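# Hang the long rail on two posts by its hooks

## Task

Place the long rail on the two posts so that the hook at each of its ends sits fully down inside the slot marked in red. When finished, the posts must bear the rail's weight, and only the posts and the robot may be in contact with it. The rail has to stay put without help: if a gripper is still steadying it, taking the gripper away must not let it roll or drop noticeably. A placement that holds only because the robot is supporting it does not count.

## Robot and tools

Robot: two arms, left_arm and right_arm, each ending in a two-finger gripper. All positions share one scene frame. Its origin sits on the table surface midway between the arms, +z is up, +x reaches out across the table, and left_arm is mounted on the +y side. The names left and right do not refer to sides of any image. Each gripper has its own axes: the fingers extend along its +z and close along its y. end_effector_position is the point between the finger pads, roughly 1 cm short of the fingertips. Orientations are quaternions written w first (qw, qx, qy, qz).

Row layout: every command row is one flat list of 16 numbers covering both arms, even if only one moves: x, y, z, qw, qx, qy, qz, opening for left_arm, then the same eight for right_arm. x, y, z are an absolute target position in metres in the scene frame; the quaternion is an absolute target orientation in the same frame. Opening runs from -1 (closed) to +1 (fully open, 0.094 m). It is a target finger opening, not a change.

execute_actions (argument actions): a list of actions run one after another. Each action is a table of at most 15 rows; each row lasts one control step of 1/30 s, and if fewer than 15 rows are given the final row is repeated to fill 15 steps. An empty list just reports the current state and images. An action is rejected for both arms if any target lies over 0.6 m from that gripper's current position along any of the gripper's own axes. If any action is malformed, or the first one fails that check against the latest reported state, nothing runs at all. To hold an orientation steady, repeat the same quaternion you chose in every row rather than copying the drifting reported one.

move (arguments target, speed, blocking): target is one 16-number row as above. Each gripper travels in a straight line toward its pose, both finishing together, over 0.5 to 10 s; anything longer is cut off at 10 s before arrival. Rotation takes the shorter direction. speed is the top path speed in m/s, 0.002 to 0.5 (default 0.25); rotation is capped at twice that value in rad/s. The opening is applied at the start. Paths do not avoid obstacles or the other arm, and grippers may lag, wander, or overshoot the speed, especially with a nearly straight arm. Faster contact hits harder, and aiming further beyond a contact point pushes harder. With blocking=false the call returns after 0.5 s while the arm keeps going; further moves and execute_actions are rejected until a result shows it finished, so use wait (for example wait(0)) or stop first.

wait (argument seconds, 0 to 10): lets the simulation run while each arm holds its last command; returns early if a running move finishes. stop (no arguments): brakes a running move; the arm needs distance to brake and the fingers keep moving.

zoom_image (arguments camera, region): gives a sharper crop of the latest image from cam_high, cam_low, cam_left_wrist or cam_right_wrist; region is [x0, y0, x1, y1] in pixels from the top-left corner, at most 504 by 504. All four images are 896x504 and arrive in that order.

finished_scene (argument scene, the current scene number): ends the scene permanently after the robot holds the last command; the rail must already be hanging correctly and stay that way. Its result reports success and gives the next task if there is one.

Controller behaviour: each control step, the commanded pose is limited to within 70 mm and 16 degrees of the measured pose, then joints follow by damped inverse kinematics, favouring position over orientation. Large jumps therefore need several actions, and after an action an arm continues only to its last clipped pose. Grippers usually stop a centimetre or more from the goal, mostly too low, and printed positions get less accurate at long reach. Elbows never fully straighten. Joint ranges (rad): waist -2.618 to 3.054, shoulder 0.000 to 3.142, elbow 0.000 to 3.142, wrist pitch -1.571 to 1.571, wrist yaw -1.571 to 1.571, wrist roll -2.094 to 2.094.

Reading results: the state line shows each gripper's end_effector_position and end_effector_quat_wxyz. Hand target is where the controller is currently steering each gripper. grip_measured is finger opening on the command scale; the last Joint positions value is the opening in metres (each gripper may be off by about 1 mm consistently). Step readings list positions at some steps, and HELD with an arm label means part of that row was held back. The move: line states how it ended (done, off_target, moving, held, fault) plus limits (paced means the pose was clipped; held means a check blocked steps, after which the arm may dash). A pose unreachable line means a clearance check altered or blocked that arm's command. FAULT lines mark arm stops.

Gripping and care: to hold the rail, command an opening about 0.03 below grip_measured for a firm grip, less for a lighter one. Pads manage roughly 50 to 62 N, less on thin parts, with a brief spike on first contact. Expect occasional tugs on held parts or nudges to loose ones. To keep an arm still, resend its full last-reported pose and desired opening each call. Holding loads heats motors: MOTOR HOT appears at 75 °C, 90 °C pauses that arm for 10 s, and 100 °C makes it go limp and drop what it holds (OVER-TEMPERATURE FAULT). Avoid arm-to-arm collisions, dropping or slamming the rail, pressing hard on the posts, and anything leaving the table. Lower the hooks into the red-marked slots gently, release, back away, and check the cameras that the rail rests still before finishing.

Each tool is called as name(argument=value, ...), one argument or row to a line, values as JSON.

## Session

execute_actions(
  actions=[],
)

Scene clock: 0.00 s.
left_arm: end_effector_position=(+0.2062, -0.1038, +0.1123) grip_measured=+1.000 end_effector_quat_wxyz=(-0.014, +0.420, +0.900, -0.118) | right_arm: end_effector_position=(+0.5258, -0.4588, +0.2364) grip_measured=+1.000 end_effector_quat_wxyz=(+0.578, +0.718, +0.127, +0.367)
Joint positions: left_arm=[-0.782  2.286  2.195 -1.383  0.217 -0.106  0.094] | right_arm=[0.195 2.048 1.405 0.546 0.877 2.037 0.094]
Joint velocities: left_arm=[-0.012 -0.022 -0.007 -0.037 -0.007 -0.007  0.   ] | right_arm=[ 0.002 -0.007  0.002 -0.037 -0.007  0.007  0.   ]
Motor temperatures (°C, as the motors report them): left_arm=[26 25 24 24 24 24] | right_arm=[26 26 26 25 24 25]
Hand target (left_arm): +0.208, -0.107, +0.123; -0.000, +0.422, +0.898, -0.126
Hand target (right_arm): +0.525, -0.459, +0.241; +0.580, +0.717, +0.128, +0.365

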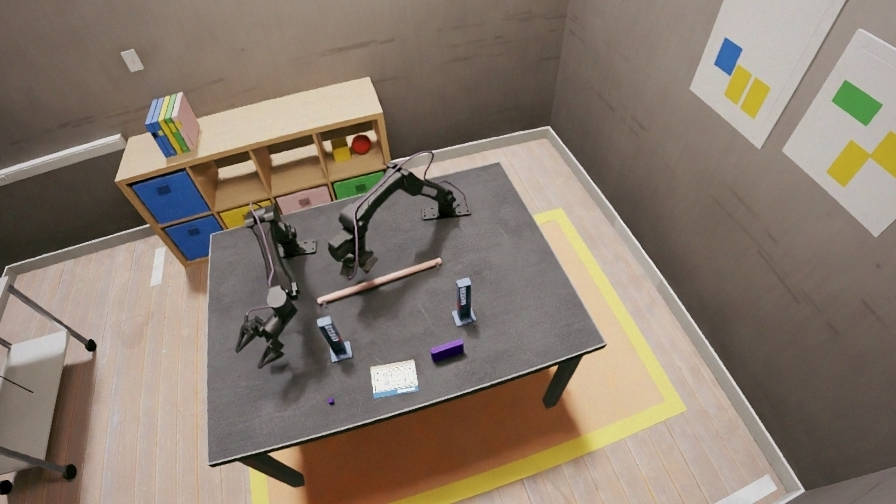

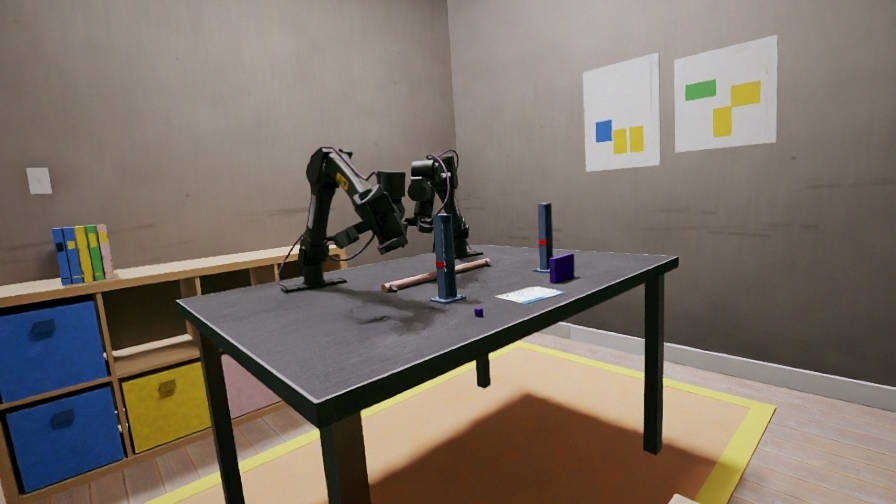

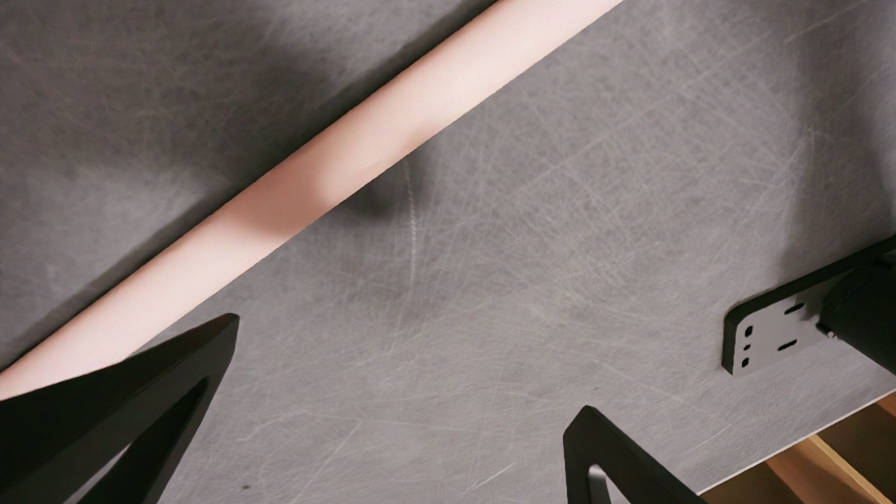

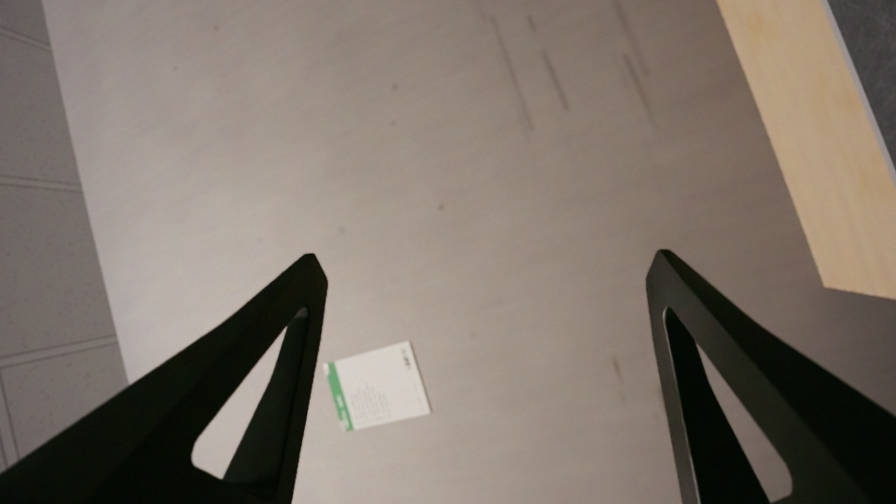

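zoom_image(
  camera="cam_high",
  region=[290, 230, 500, 410],
)

zoom_image(
  camera="cam_low",
  region=[360, 190, 600, 325],
)

Region (290, 230, 500, 410) of cam_high's 896x504 image, scaled by 2.400, with more detail than that image has; it fills the top 432 rows of this view, and the rest is white.

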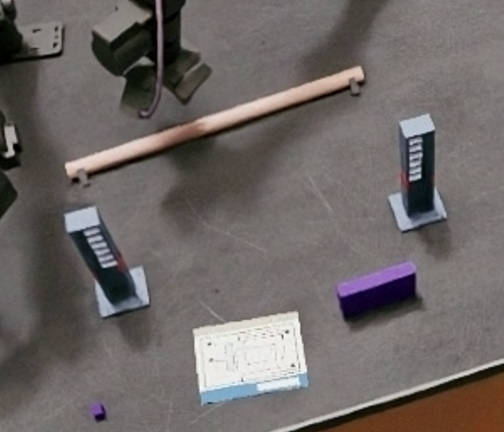

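Region (360, 190, 600, 325) of cam_low's 896x504 image, scaled by 2.100, with more detail than that image has; it fills the top 284 rows of this view, and the rest is white.

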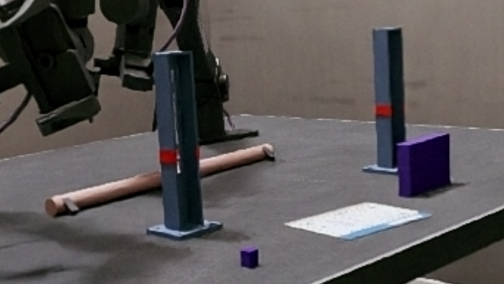

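move(
  target=[0.2,0.25,0.3,0,0,1,0,1,0.25,-0.3,0.3,0,0,1,0,1],
)

Scene clock: 6.83 s.
left_arm: end_effector_position=(+0.2038, +0.2448, +0.2927) grip_measured=+1.000 end_effector_quat_wxyz=(+0.200, -0.000, +0.978, -0.058) | right_arm: end_effector_position=(+0.2560, -0.3018, +0.2929) grip_measured=+1.000 end_effector_quat_wxyz=(+0.182, +0.019, +0.982, +0.043)
Joint positions: left_arm=[-0.042  1.242  1.644 -1.553  0.022 -0.233  0.094] | right_arm=[ 0.292  1.486  1.845 -1.554 -0.024  0.189  0.094]
Joint velocities: left_arm=[-0.012  0.032 -0.002  0.022  0.037  0.007  0.   ] | right_arm=[ 0.007  0.022  0.007 -0.007  0.081  0.022  0.   ]
Motor temperatures (°C, as the motors report them): left_arm=[26 27 24 25 24 24] | right_arm=[26 28 27 26 24 25]
Hand target (left_arm): +0.200, +0.251, +0.298; +0.213, -0.000, +0.976, -0.050
Hand target (right_arm): +0.250, -0.301, +0.294; +0.184, +0.009, +0.982, +0.038
Off the commanded pose (left_arm): 0.010 m, 24 deg; orientation clipped at the last step of the last action.
Off the commanded pose (right_arm): 0.009 m, 22 deg; orientation clipped at the last step of the last action.
joint sent to its limit (left arm) — the command would take joint 4 (wrist pitch) past its lower limit, so that joint was sent only as far as its limit.
joint sent to its limit (right arm) — the command would take joint 4 (wrist pitch) past its lower limit, so that joint was sent only as far as its limit.
move: off_target (left_arm, right_arm); limits=paced

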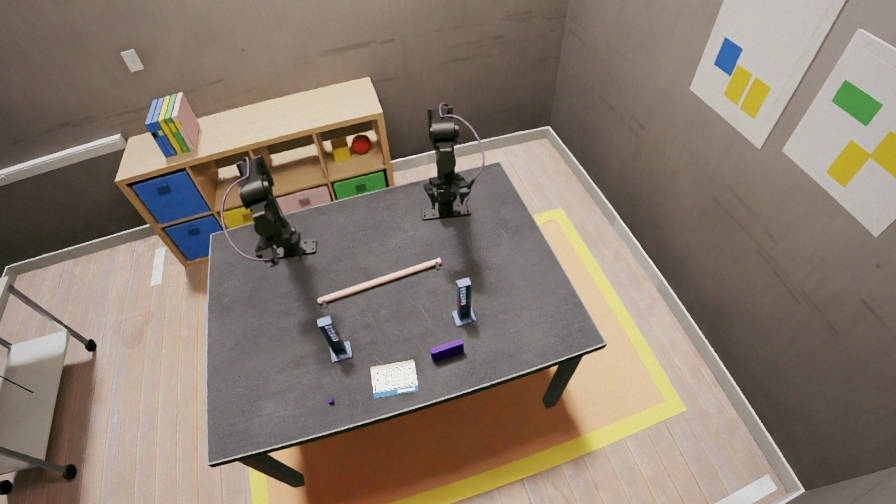

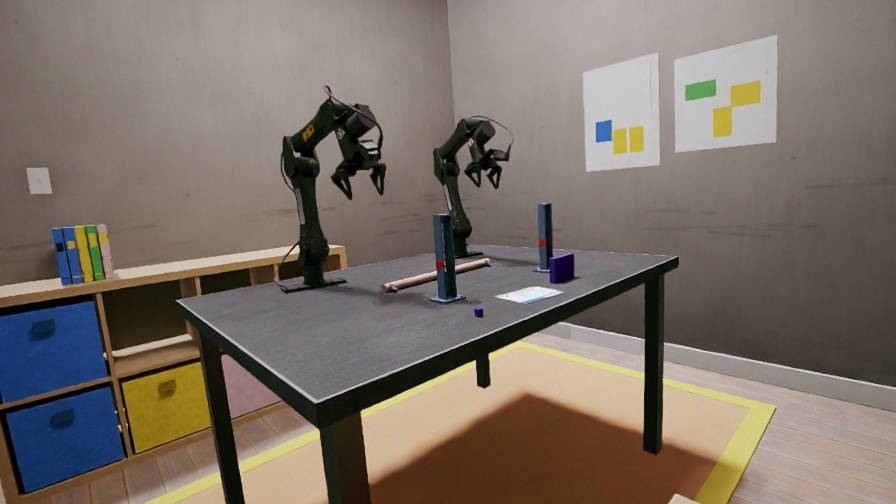

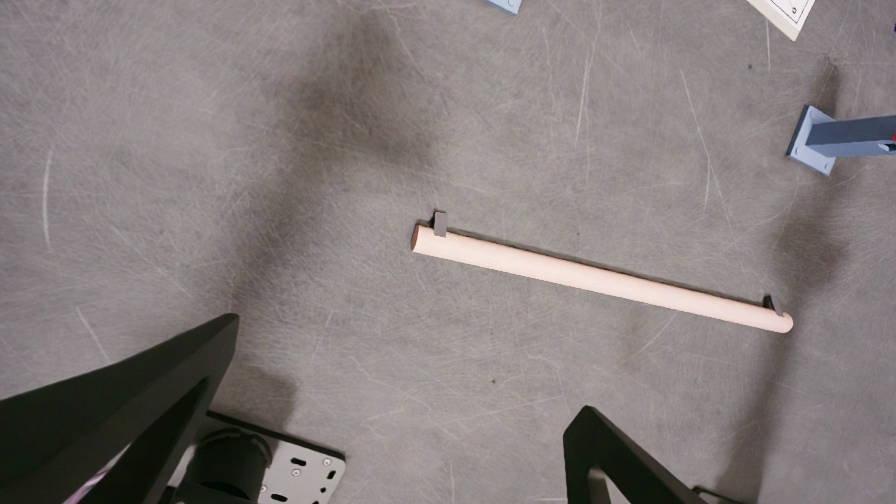

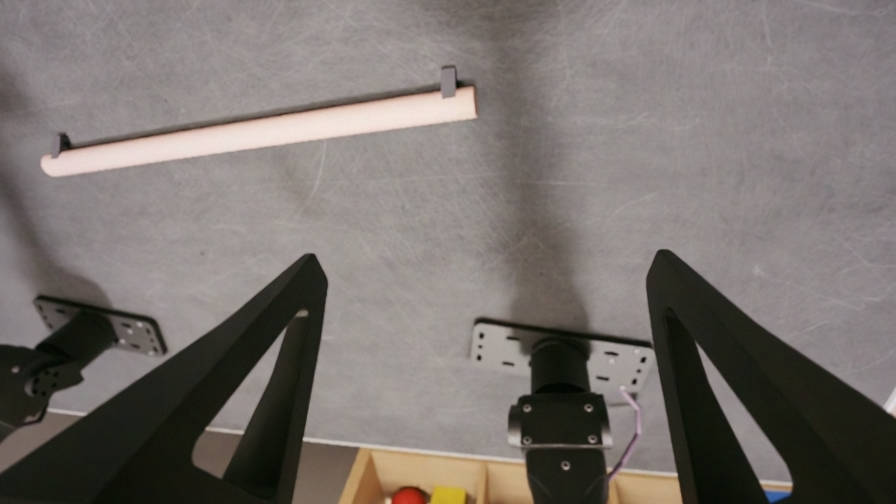

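move(
  target=[0.24,0.24,0.2,0.6,0,0.8,0,1,0.26,-0.3,0.2,0.6,0,0.8,0,1],
)

Scene clock: 9.77 s.
left_arm: end_effector_position=(+0.2385, +0.2379, +0.1969) grip_measured=+1.000 end_effector_quat_wxyz=(+0.588, +0.007, +0.809, +0.001) | right_arm: end_effector_position=(+0.2604, -0.3002, +0.2032) grip_measured=+1.000 end_effector_quat_wxyz=(+0.593, +0.002, +0.805, +0.006)
Joint positions: left_arm=[-0.396  0.566  0.393 -0.195 -0.542 -0.186  0.094] | right_arm=[ 0.505  0.696  0.417 -0.04   0.336  0.121  0.094]
Joint velocities: left_arm=[-0.002  0.017 -0.012 -0.007  0.007 -0.007  0.   ] | right_arm=[ 0.002 -0.007 -0.017  0.037  0.022 -0.066  0.   ]
Motor temperatures (°C, as the motors report them): left_arm=[26 27 24 25 24 24] | right_arm=[26 28 27 27 24 25]
Hand target (left_arm): +0.239, +0.240, +0.201; +0.598, +0.004, +0.801, +0.005
Hand target (right_arm): +0.259, -0.300, +0.205; +0.599, -0.000, +0.801, +0.005
Off the commanded pose (left_arm): 0.004 m, 2 deg.
Off the commanded pose (right_arm): 0.003 m, 1 deg.
move: done

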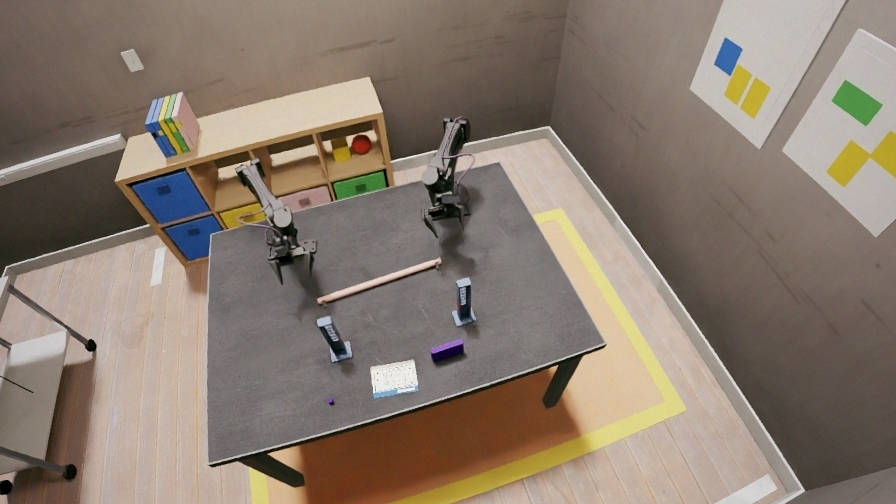

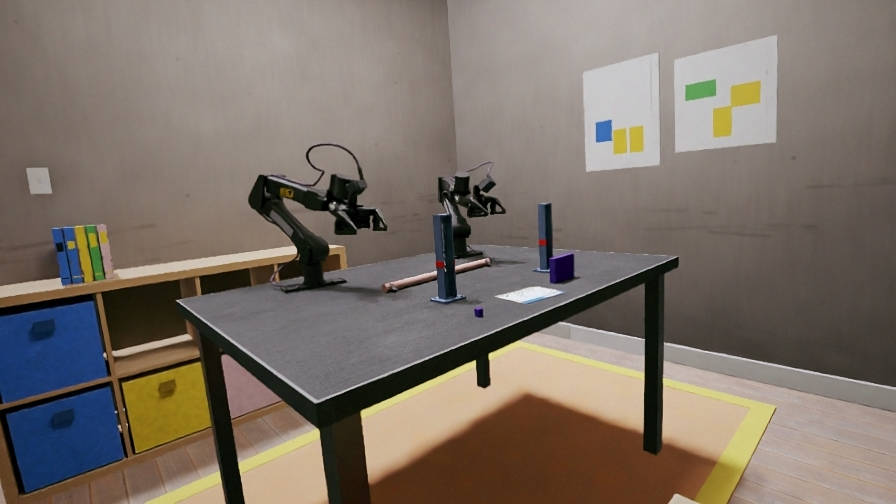

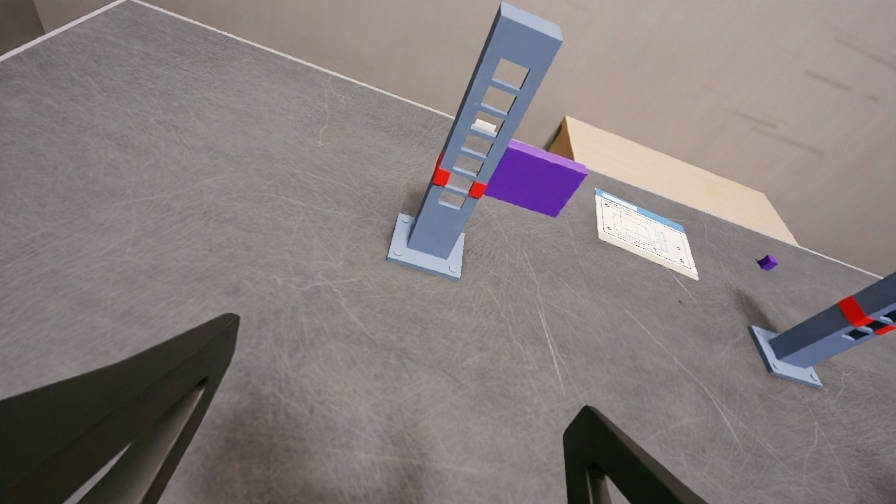

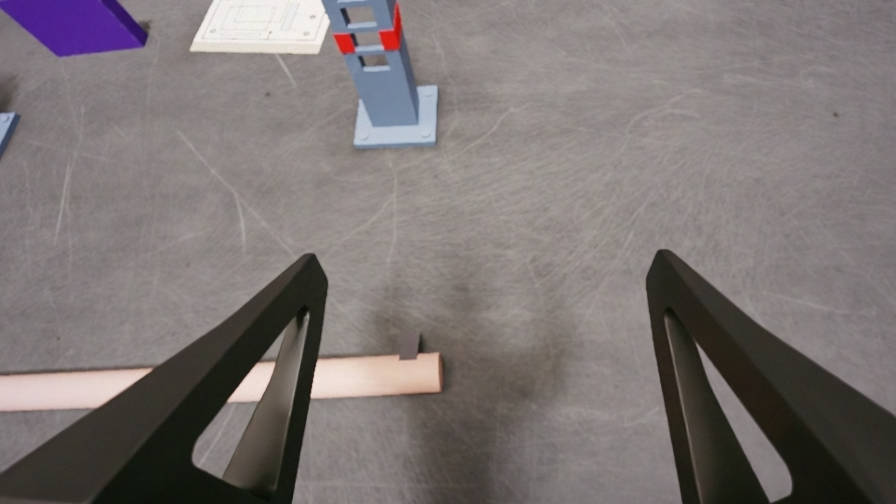

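zoom_image(
  camera="cam_low",
  region=[375, 250, 475, 310],
)

zoom_image(
  camera="cam_left_wrist",
  region=[370, 90, 570, 290],
)

zoom_image(
  camera="cam_high",
  region=[310, 280, 370, 370],
)

Region (375, 250, 475, 310) of cam_low's 896x504 image, scaled by 5.040, with more detail than that image has; it fills the top 302 rows of this view, and the rest is white.

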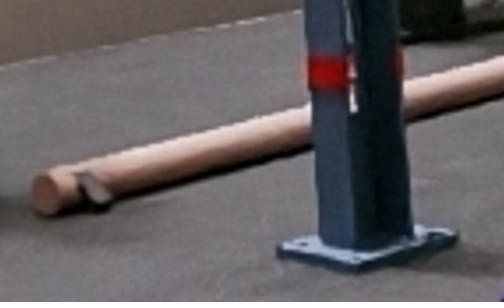

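Region (370, 90, 570, 290) of cam_left_wrist's 896x504 image, scaled by 2.520, with more detail than that image has.

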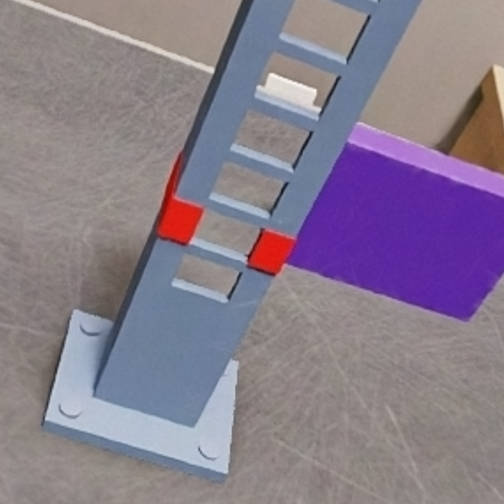

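Region (310, 280, 370, 370) of cam_high's 896x504 image, scaled by 5.600, with more detail than that image has.

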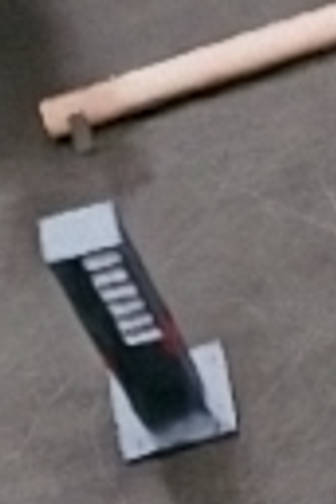

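move(
  target=[0.3,0.13,0.12,0,0.707,0.707,0,1,0.32,-0.2,0.12,0,-0.707,0.707,0,1],
)

Scene clock: 14.67 s.
left_arm: end_effector_position=(+0.2998, +0.1332, +0.1120) grip_measured=+1.000 end_effector_quat_wxyz=(+0.003, +0.698, +0.716, -0.013) | right_arm: end_effector_position=(+0.3229, -0.2019, +0.1099) grip_measured=+1.000 end_effector_quat_wxyz=(+0.003, +0.698, -0.716, -0.000)
Joint positions: left_arm=[-0.279  1.945  1.689 -1.318  0.027  1.081  0.094] | right_arm=[ 0.535  2.038  1.814 -1.353  0.002 -1.157  0.094]
Joint velocities: left_arm=[ 0.032 -0.012  0.007 -0.007  0.022  0.007  0.   ] | right_arm=[-0.002 -0.007  0.002  0.007 -0.066  0.007  0.   ]
Motor temperatures (°C, as the motors report them): left_arm=[26 27 25 26 24 24] | right_arm=[26 28 28 27 24 25]
Hand target (left_arm): +0.302, +0.130, +0.118; +0.007, +0.705, +0.709, -0.009
Hand target (right_arm): +0.324, -0.198, +0.114; +0.001, +0.704, -0.710, -0.001
Off the commanded pose (left_arm): 0.009 m, 2 deg.
Off the commanded pose (right_arm): 0.011 m, 1 deg.
move: off_target (right_arm)

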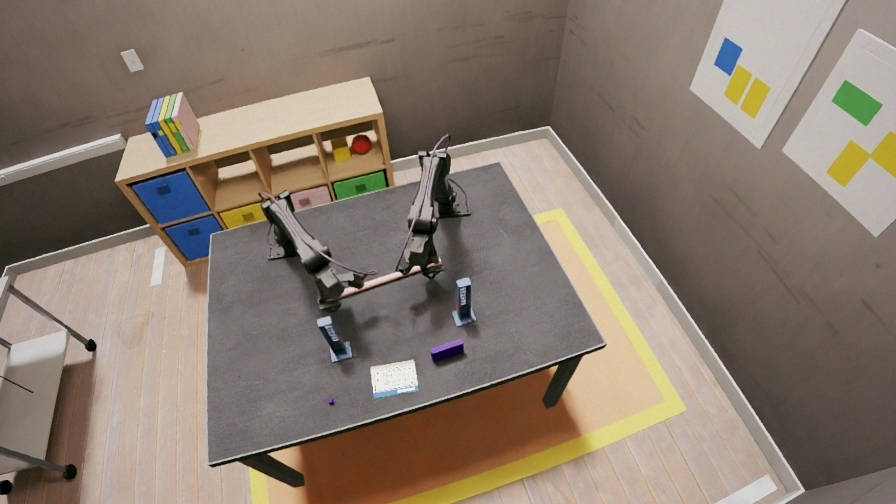

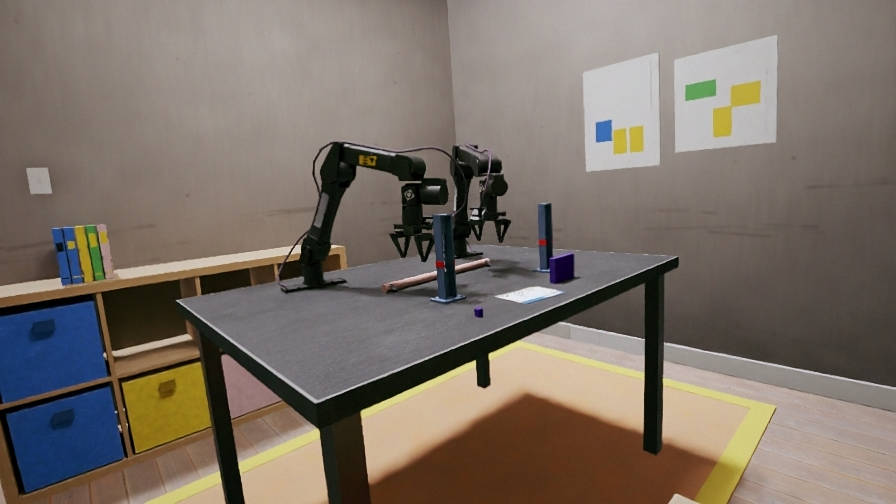

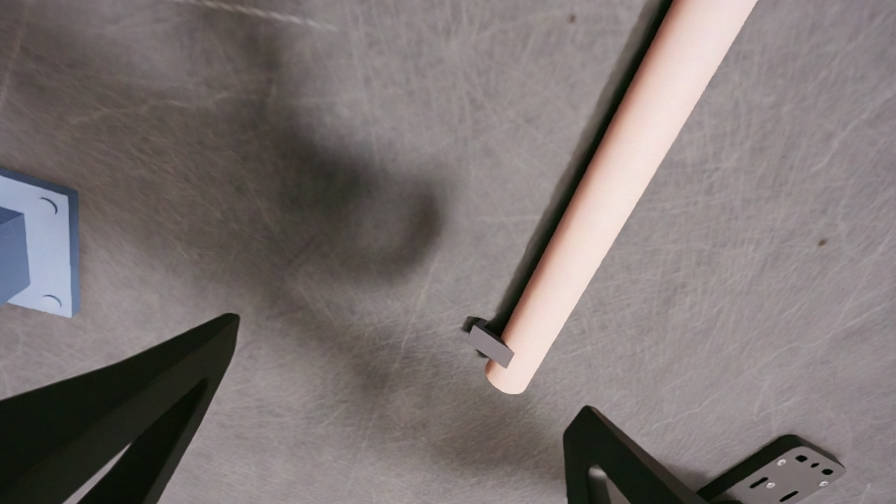

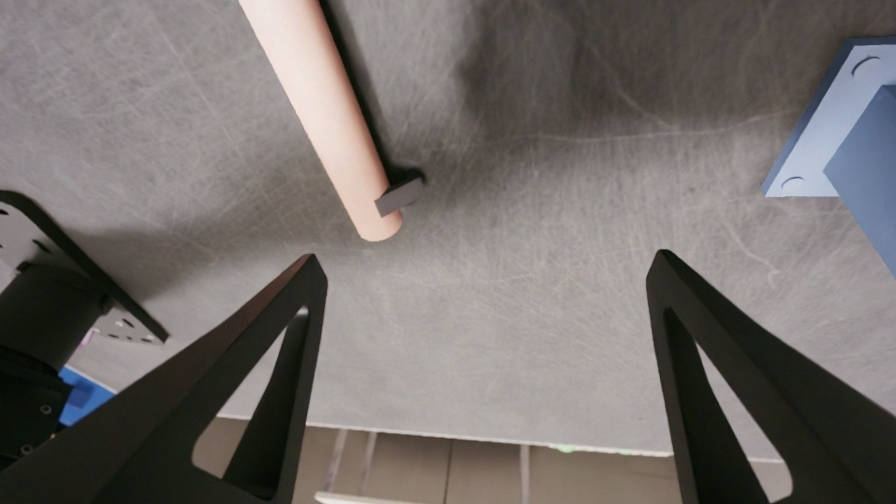

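move(
  target=[0.24,0.12,0.065,0,0.707,0.707,0,1,0.265,-0.18,0.065,0,-0.707,0.707,0,1],
)

Scene clock: 15.87 s.
left_arm: end_effector_position=(+0.2369, +0.1214, +0.0583) grip_measured=+1.000 end_effector_quat_wxyz=(-0.020, +0.709, +0.705, -0.008) | right_arm: end_effector_position=(+0.2666, -0.1807, +0.0603) grip_measured=+1.000 end_effector_quat_wxyz=(+0.011, +0.709, -0.705, -0.002)
Joint positions: left_arm=[-0.411  1.828  1.317 -1.101  0.009  0.981  0.094] | right_arm=[ 0.654  1.911  1.436 -1.117  0.003 -1.068  0.094]
Joint velocities: left_arm=[ 0.007 -0.007 -0.012 -0.022 -0.022  0.007  0.   ] | right_arm=[ 0.002  0.002  0.002 -0.037  0.022  0.037  0.   ]
Motor temperatures (°C, as the motors report them): left_arm=[26 27 25 26 24 24] | right_arm=[26 28 28 27 24 25]
Hand target (left_arm): +0.240, +0.119, +0.065; -0.001, +0.707, +0.707, -0.002
Hand target (right_arm): +0.266, -0.179, +0.064; -0.000, +0.707, -0.707, -0.003
Off the commanded pose (left_arm): 0.008 m, 2 deg.
Off the commanded pose (right_arm): 0.005 m, 1 deg.
move: done

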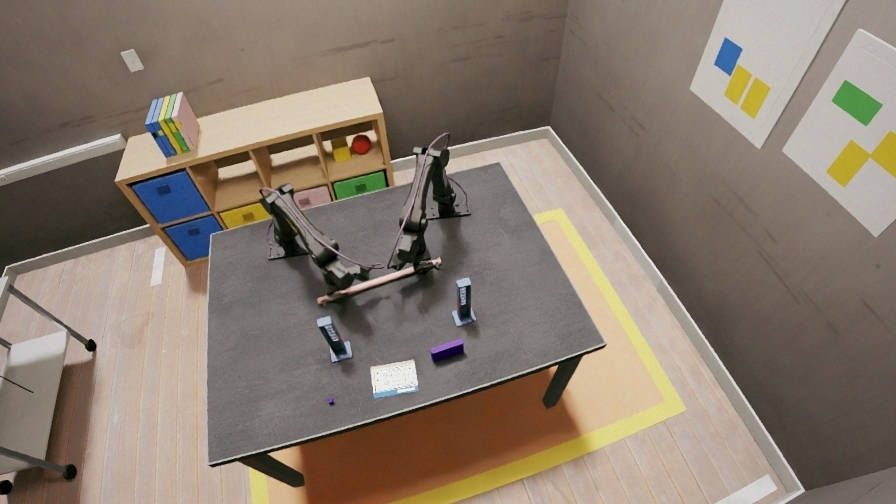

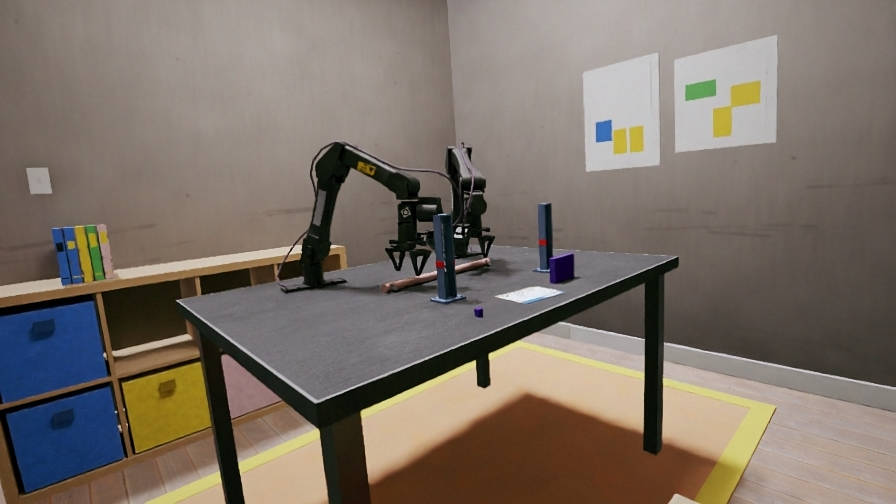

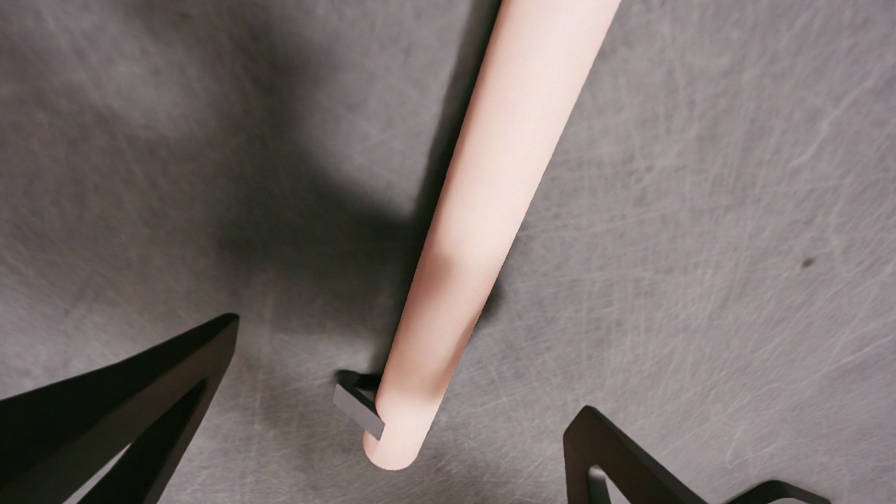

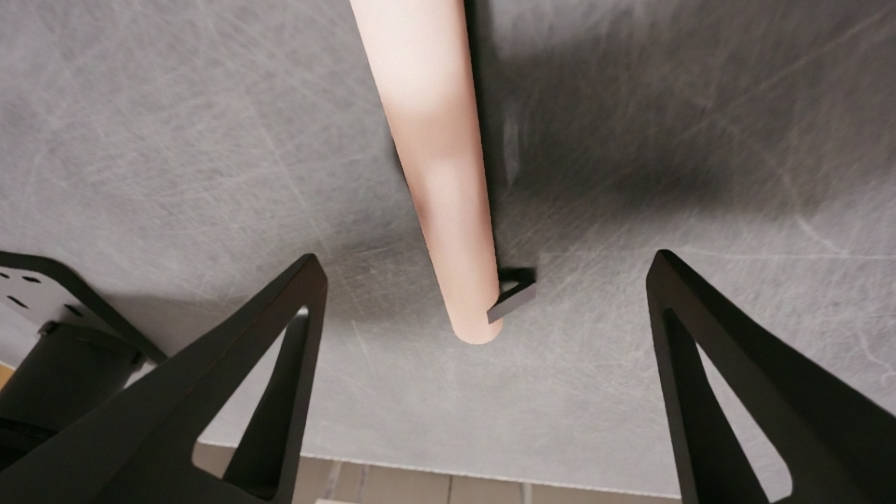

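move(
  target=[0.24,0.12,0.022,0,0.707,0.707,0,0.3,0.255,-0.18,0.02,0,-0.707,0.707,0,0.3],
  speed=0.08,
)

Scene clock: 17.10 s.
left_arm: end_effector_position=(+0.2384, +0.1212, +0.0246) grip_measured=+0.302 end_effector_quat_wxyz=(-0.004, +0.709, +0.705, -0.004) | right_arm: end_effector_position=(+0.2586, -0.1825, +0.0218) grip_measured=+0.302 end_effector_quat_wxyz=(+0.002, +0.706, -0.708, +0.002)
Joint positions: left_arm=[-0.411  1.846  1.2   -0.934  0.006  0.98   0.061] | right_arm=[ 0.661  1.911  1.276 -0.938  0.004 -1.053  0.061]
Joint velocities: left_arm=[-0.012 -0.012 -0.007 -0.007 -0.066 -0.051  0.   ] | right_arm=[-0.002  0.002  0.007  0.022  0.051 -0.066 -0.001]
Motor temperatures (°C, as the motors report them): left_arm=[26 27 25 26 24 24] | right_arm=[26 29 28 27 24 25]
Hand target (left_arm): +0.240, +0.120, +0.022; -0.000, +0.707, +0.707, +0.000
Hand target (right_arm): +0.256, -0.179, +0.020; +0.000, +0.707, -0.707, -0.000
Off the commanded pose (left_arm): 0.003 m, 1 deg.
Off the commanded pose (right_arm): 0.005 m, 0 deg.
move: done

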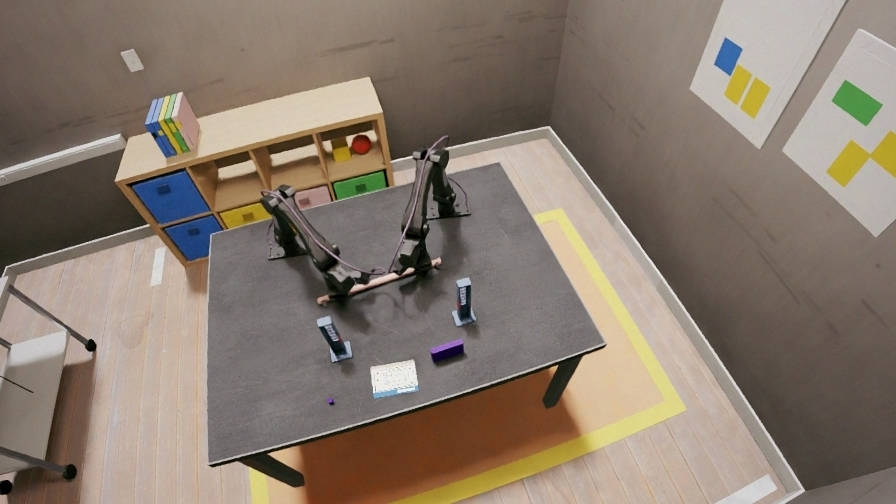

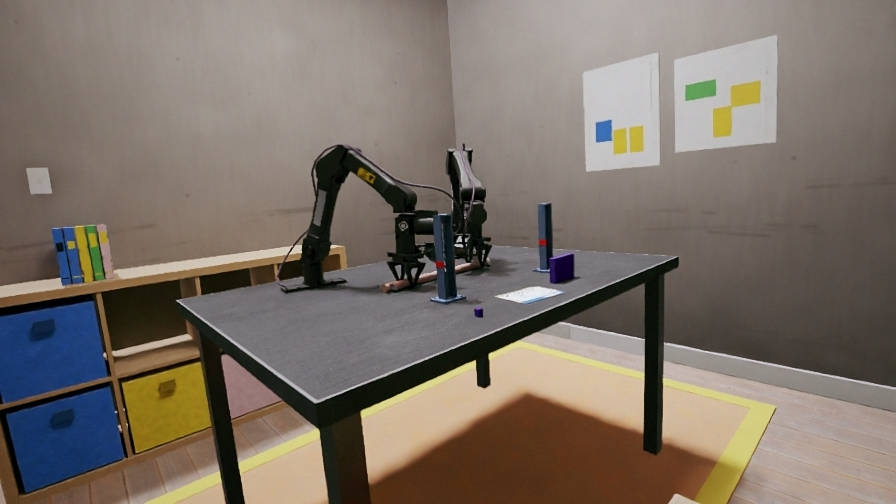

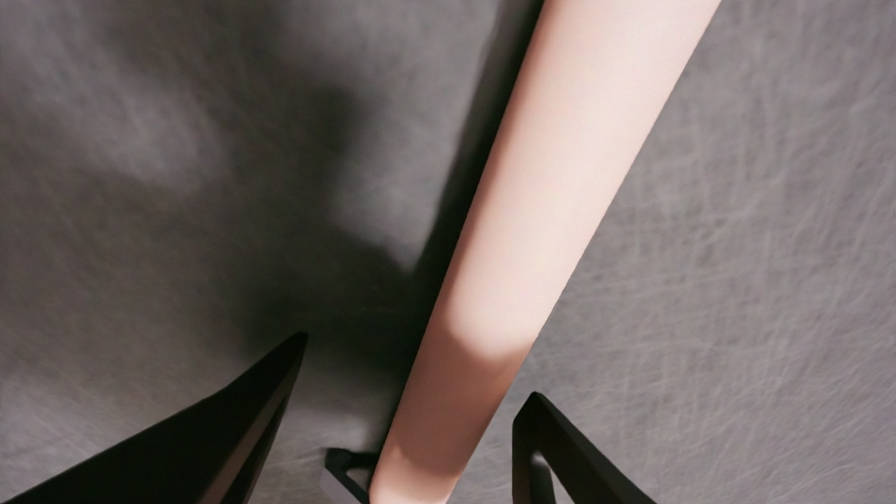

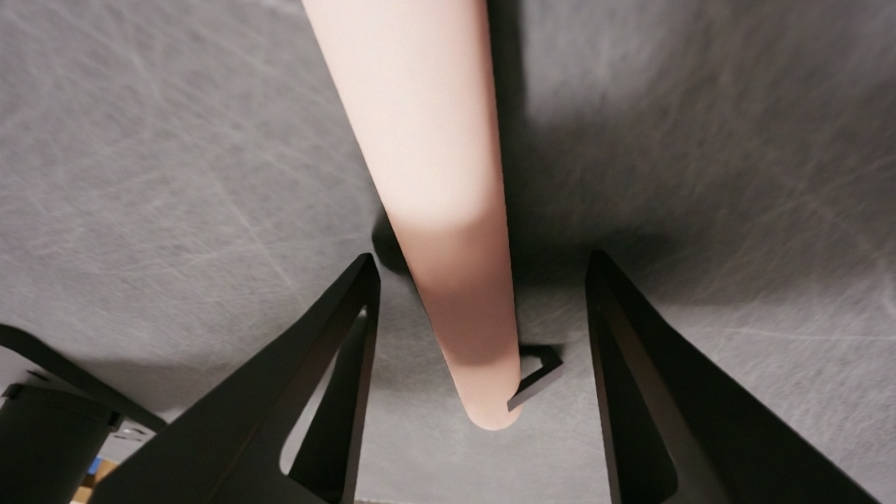

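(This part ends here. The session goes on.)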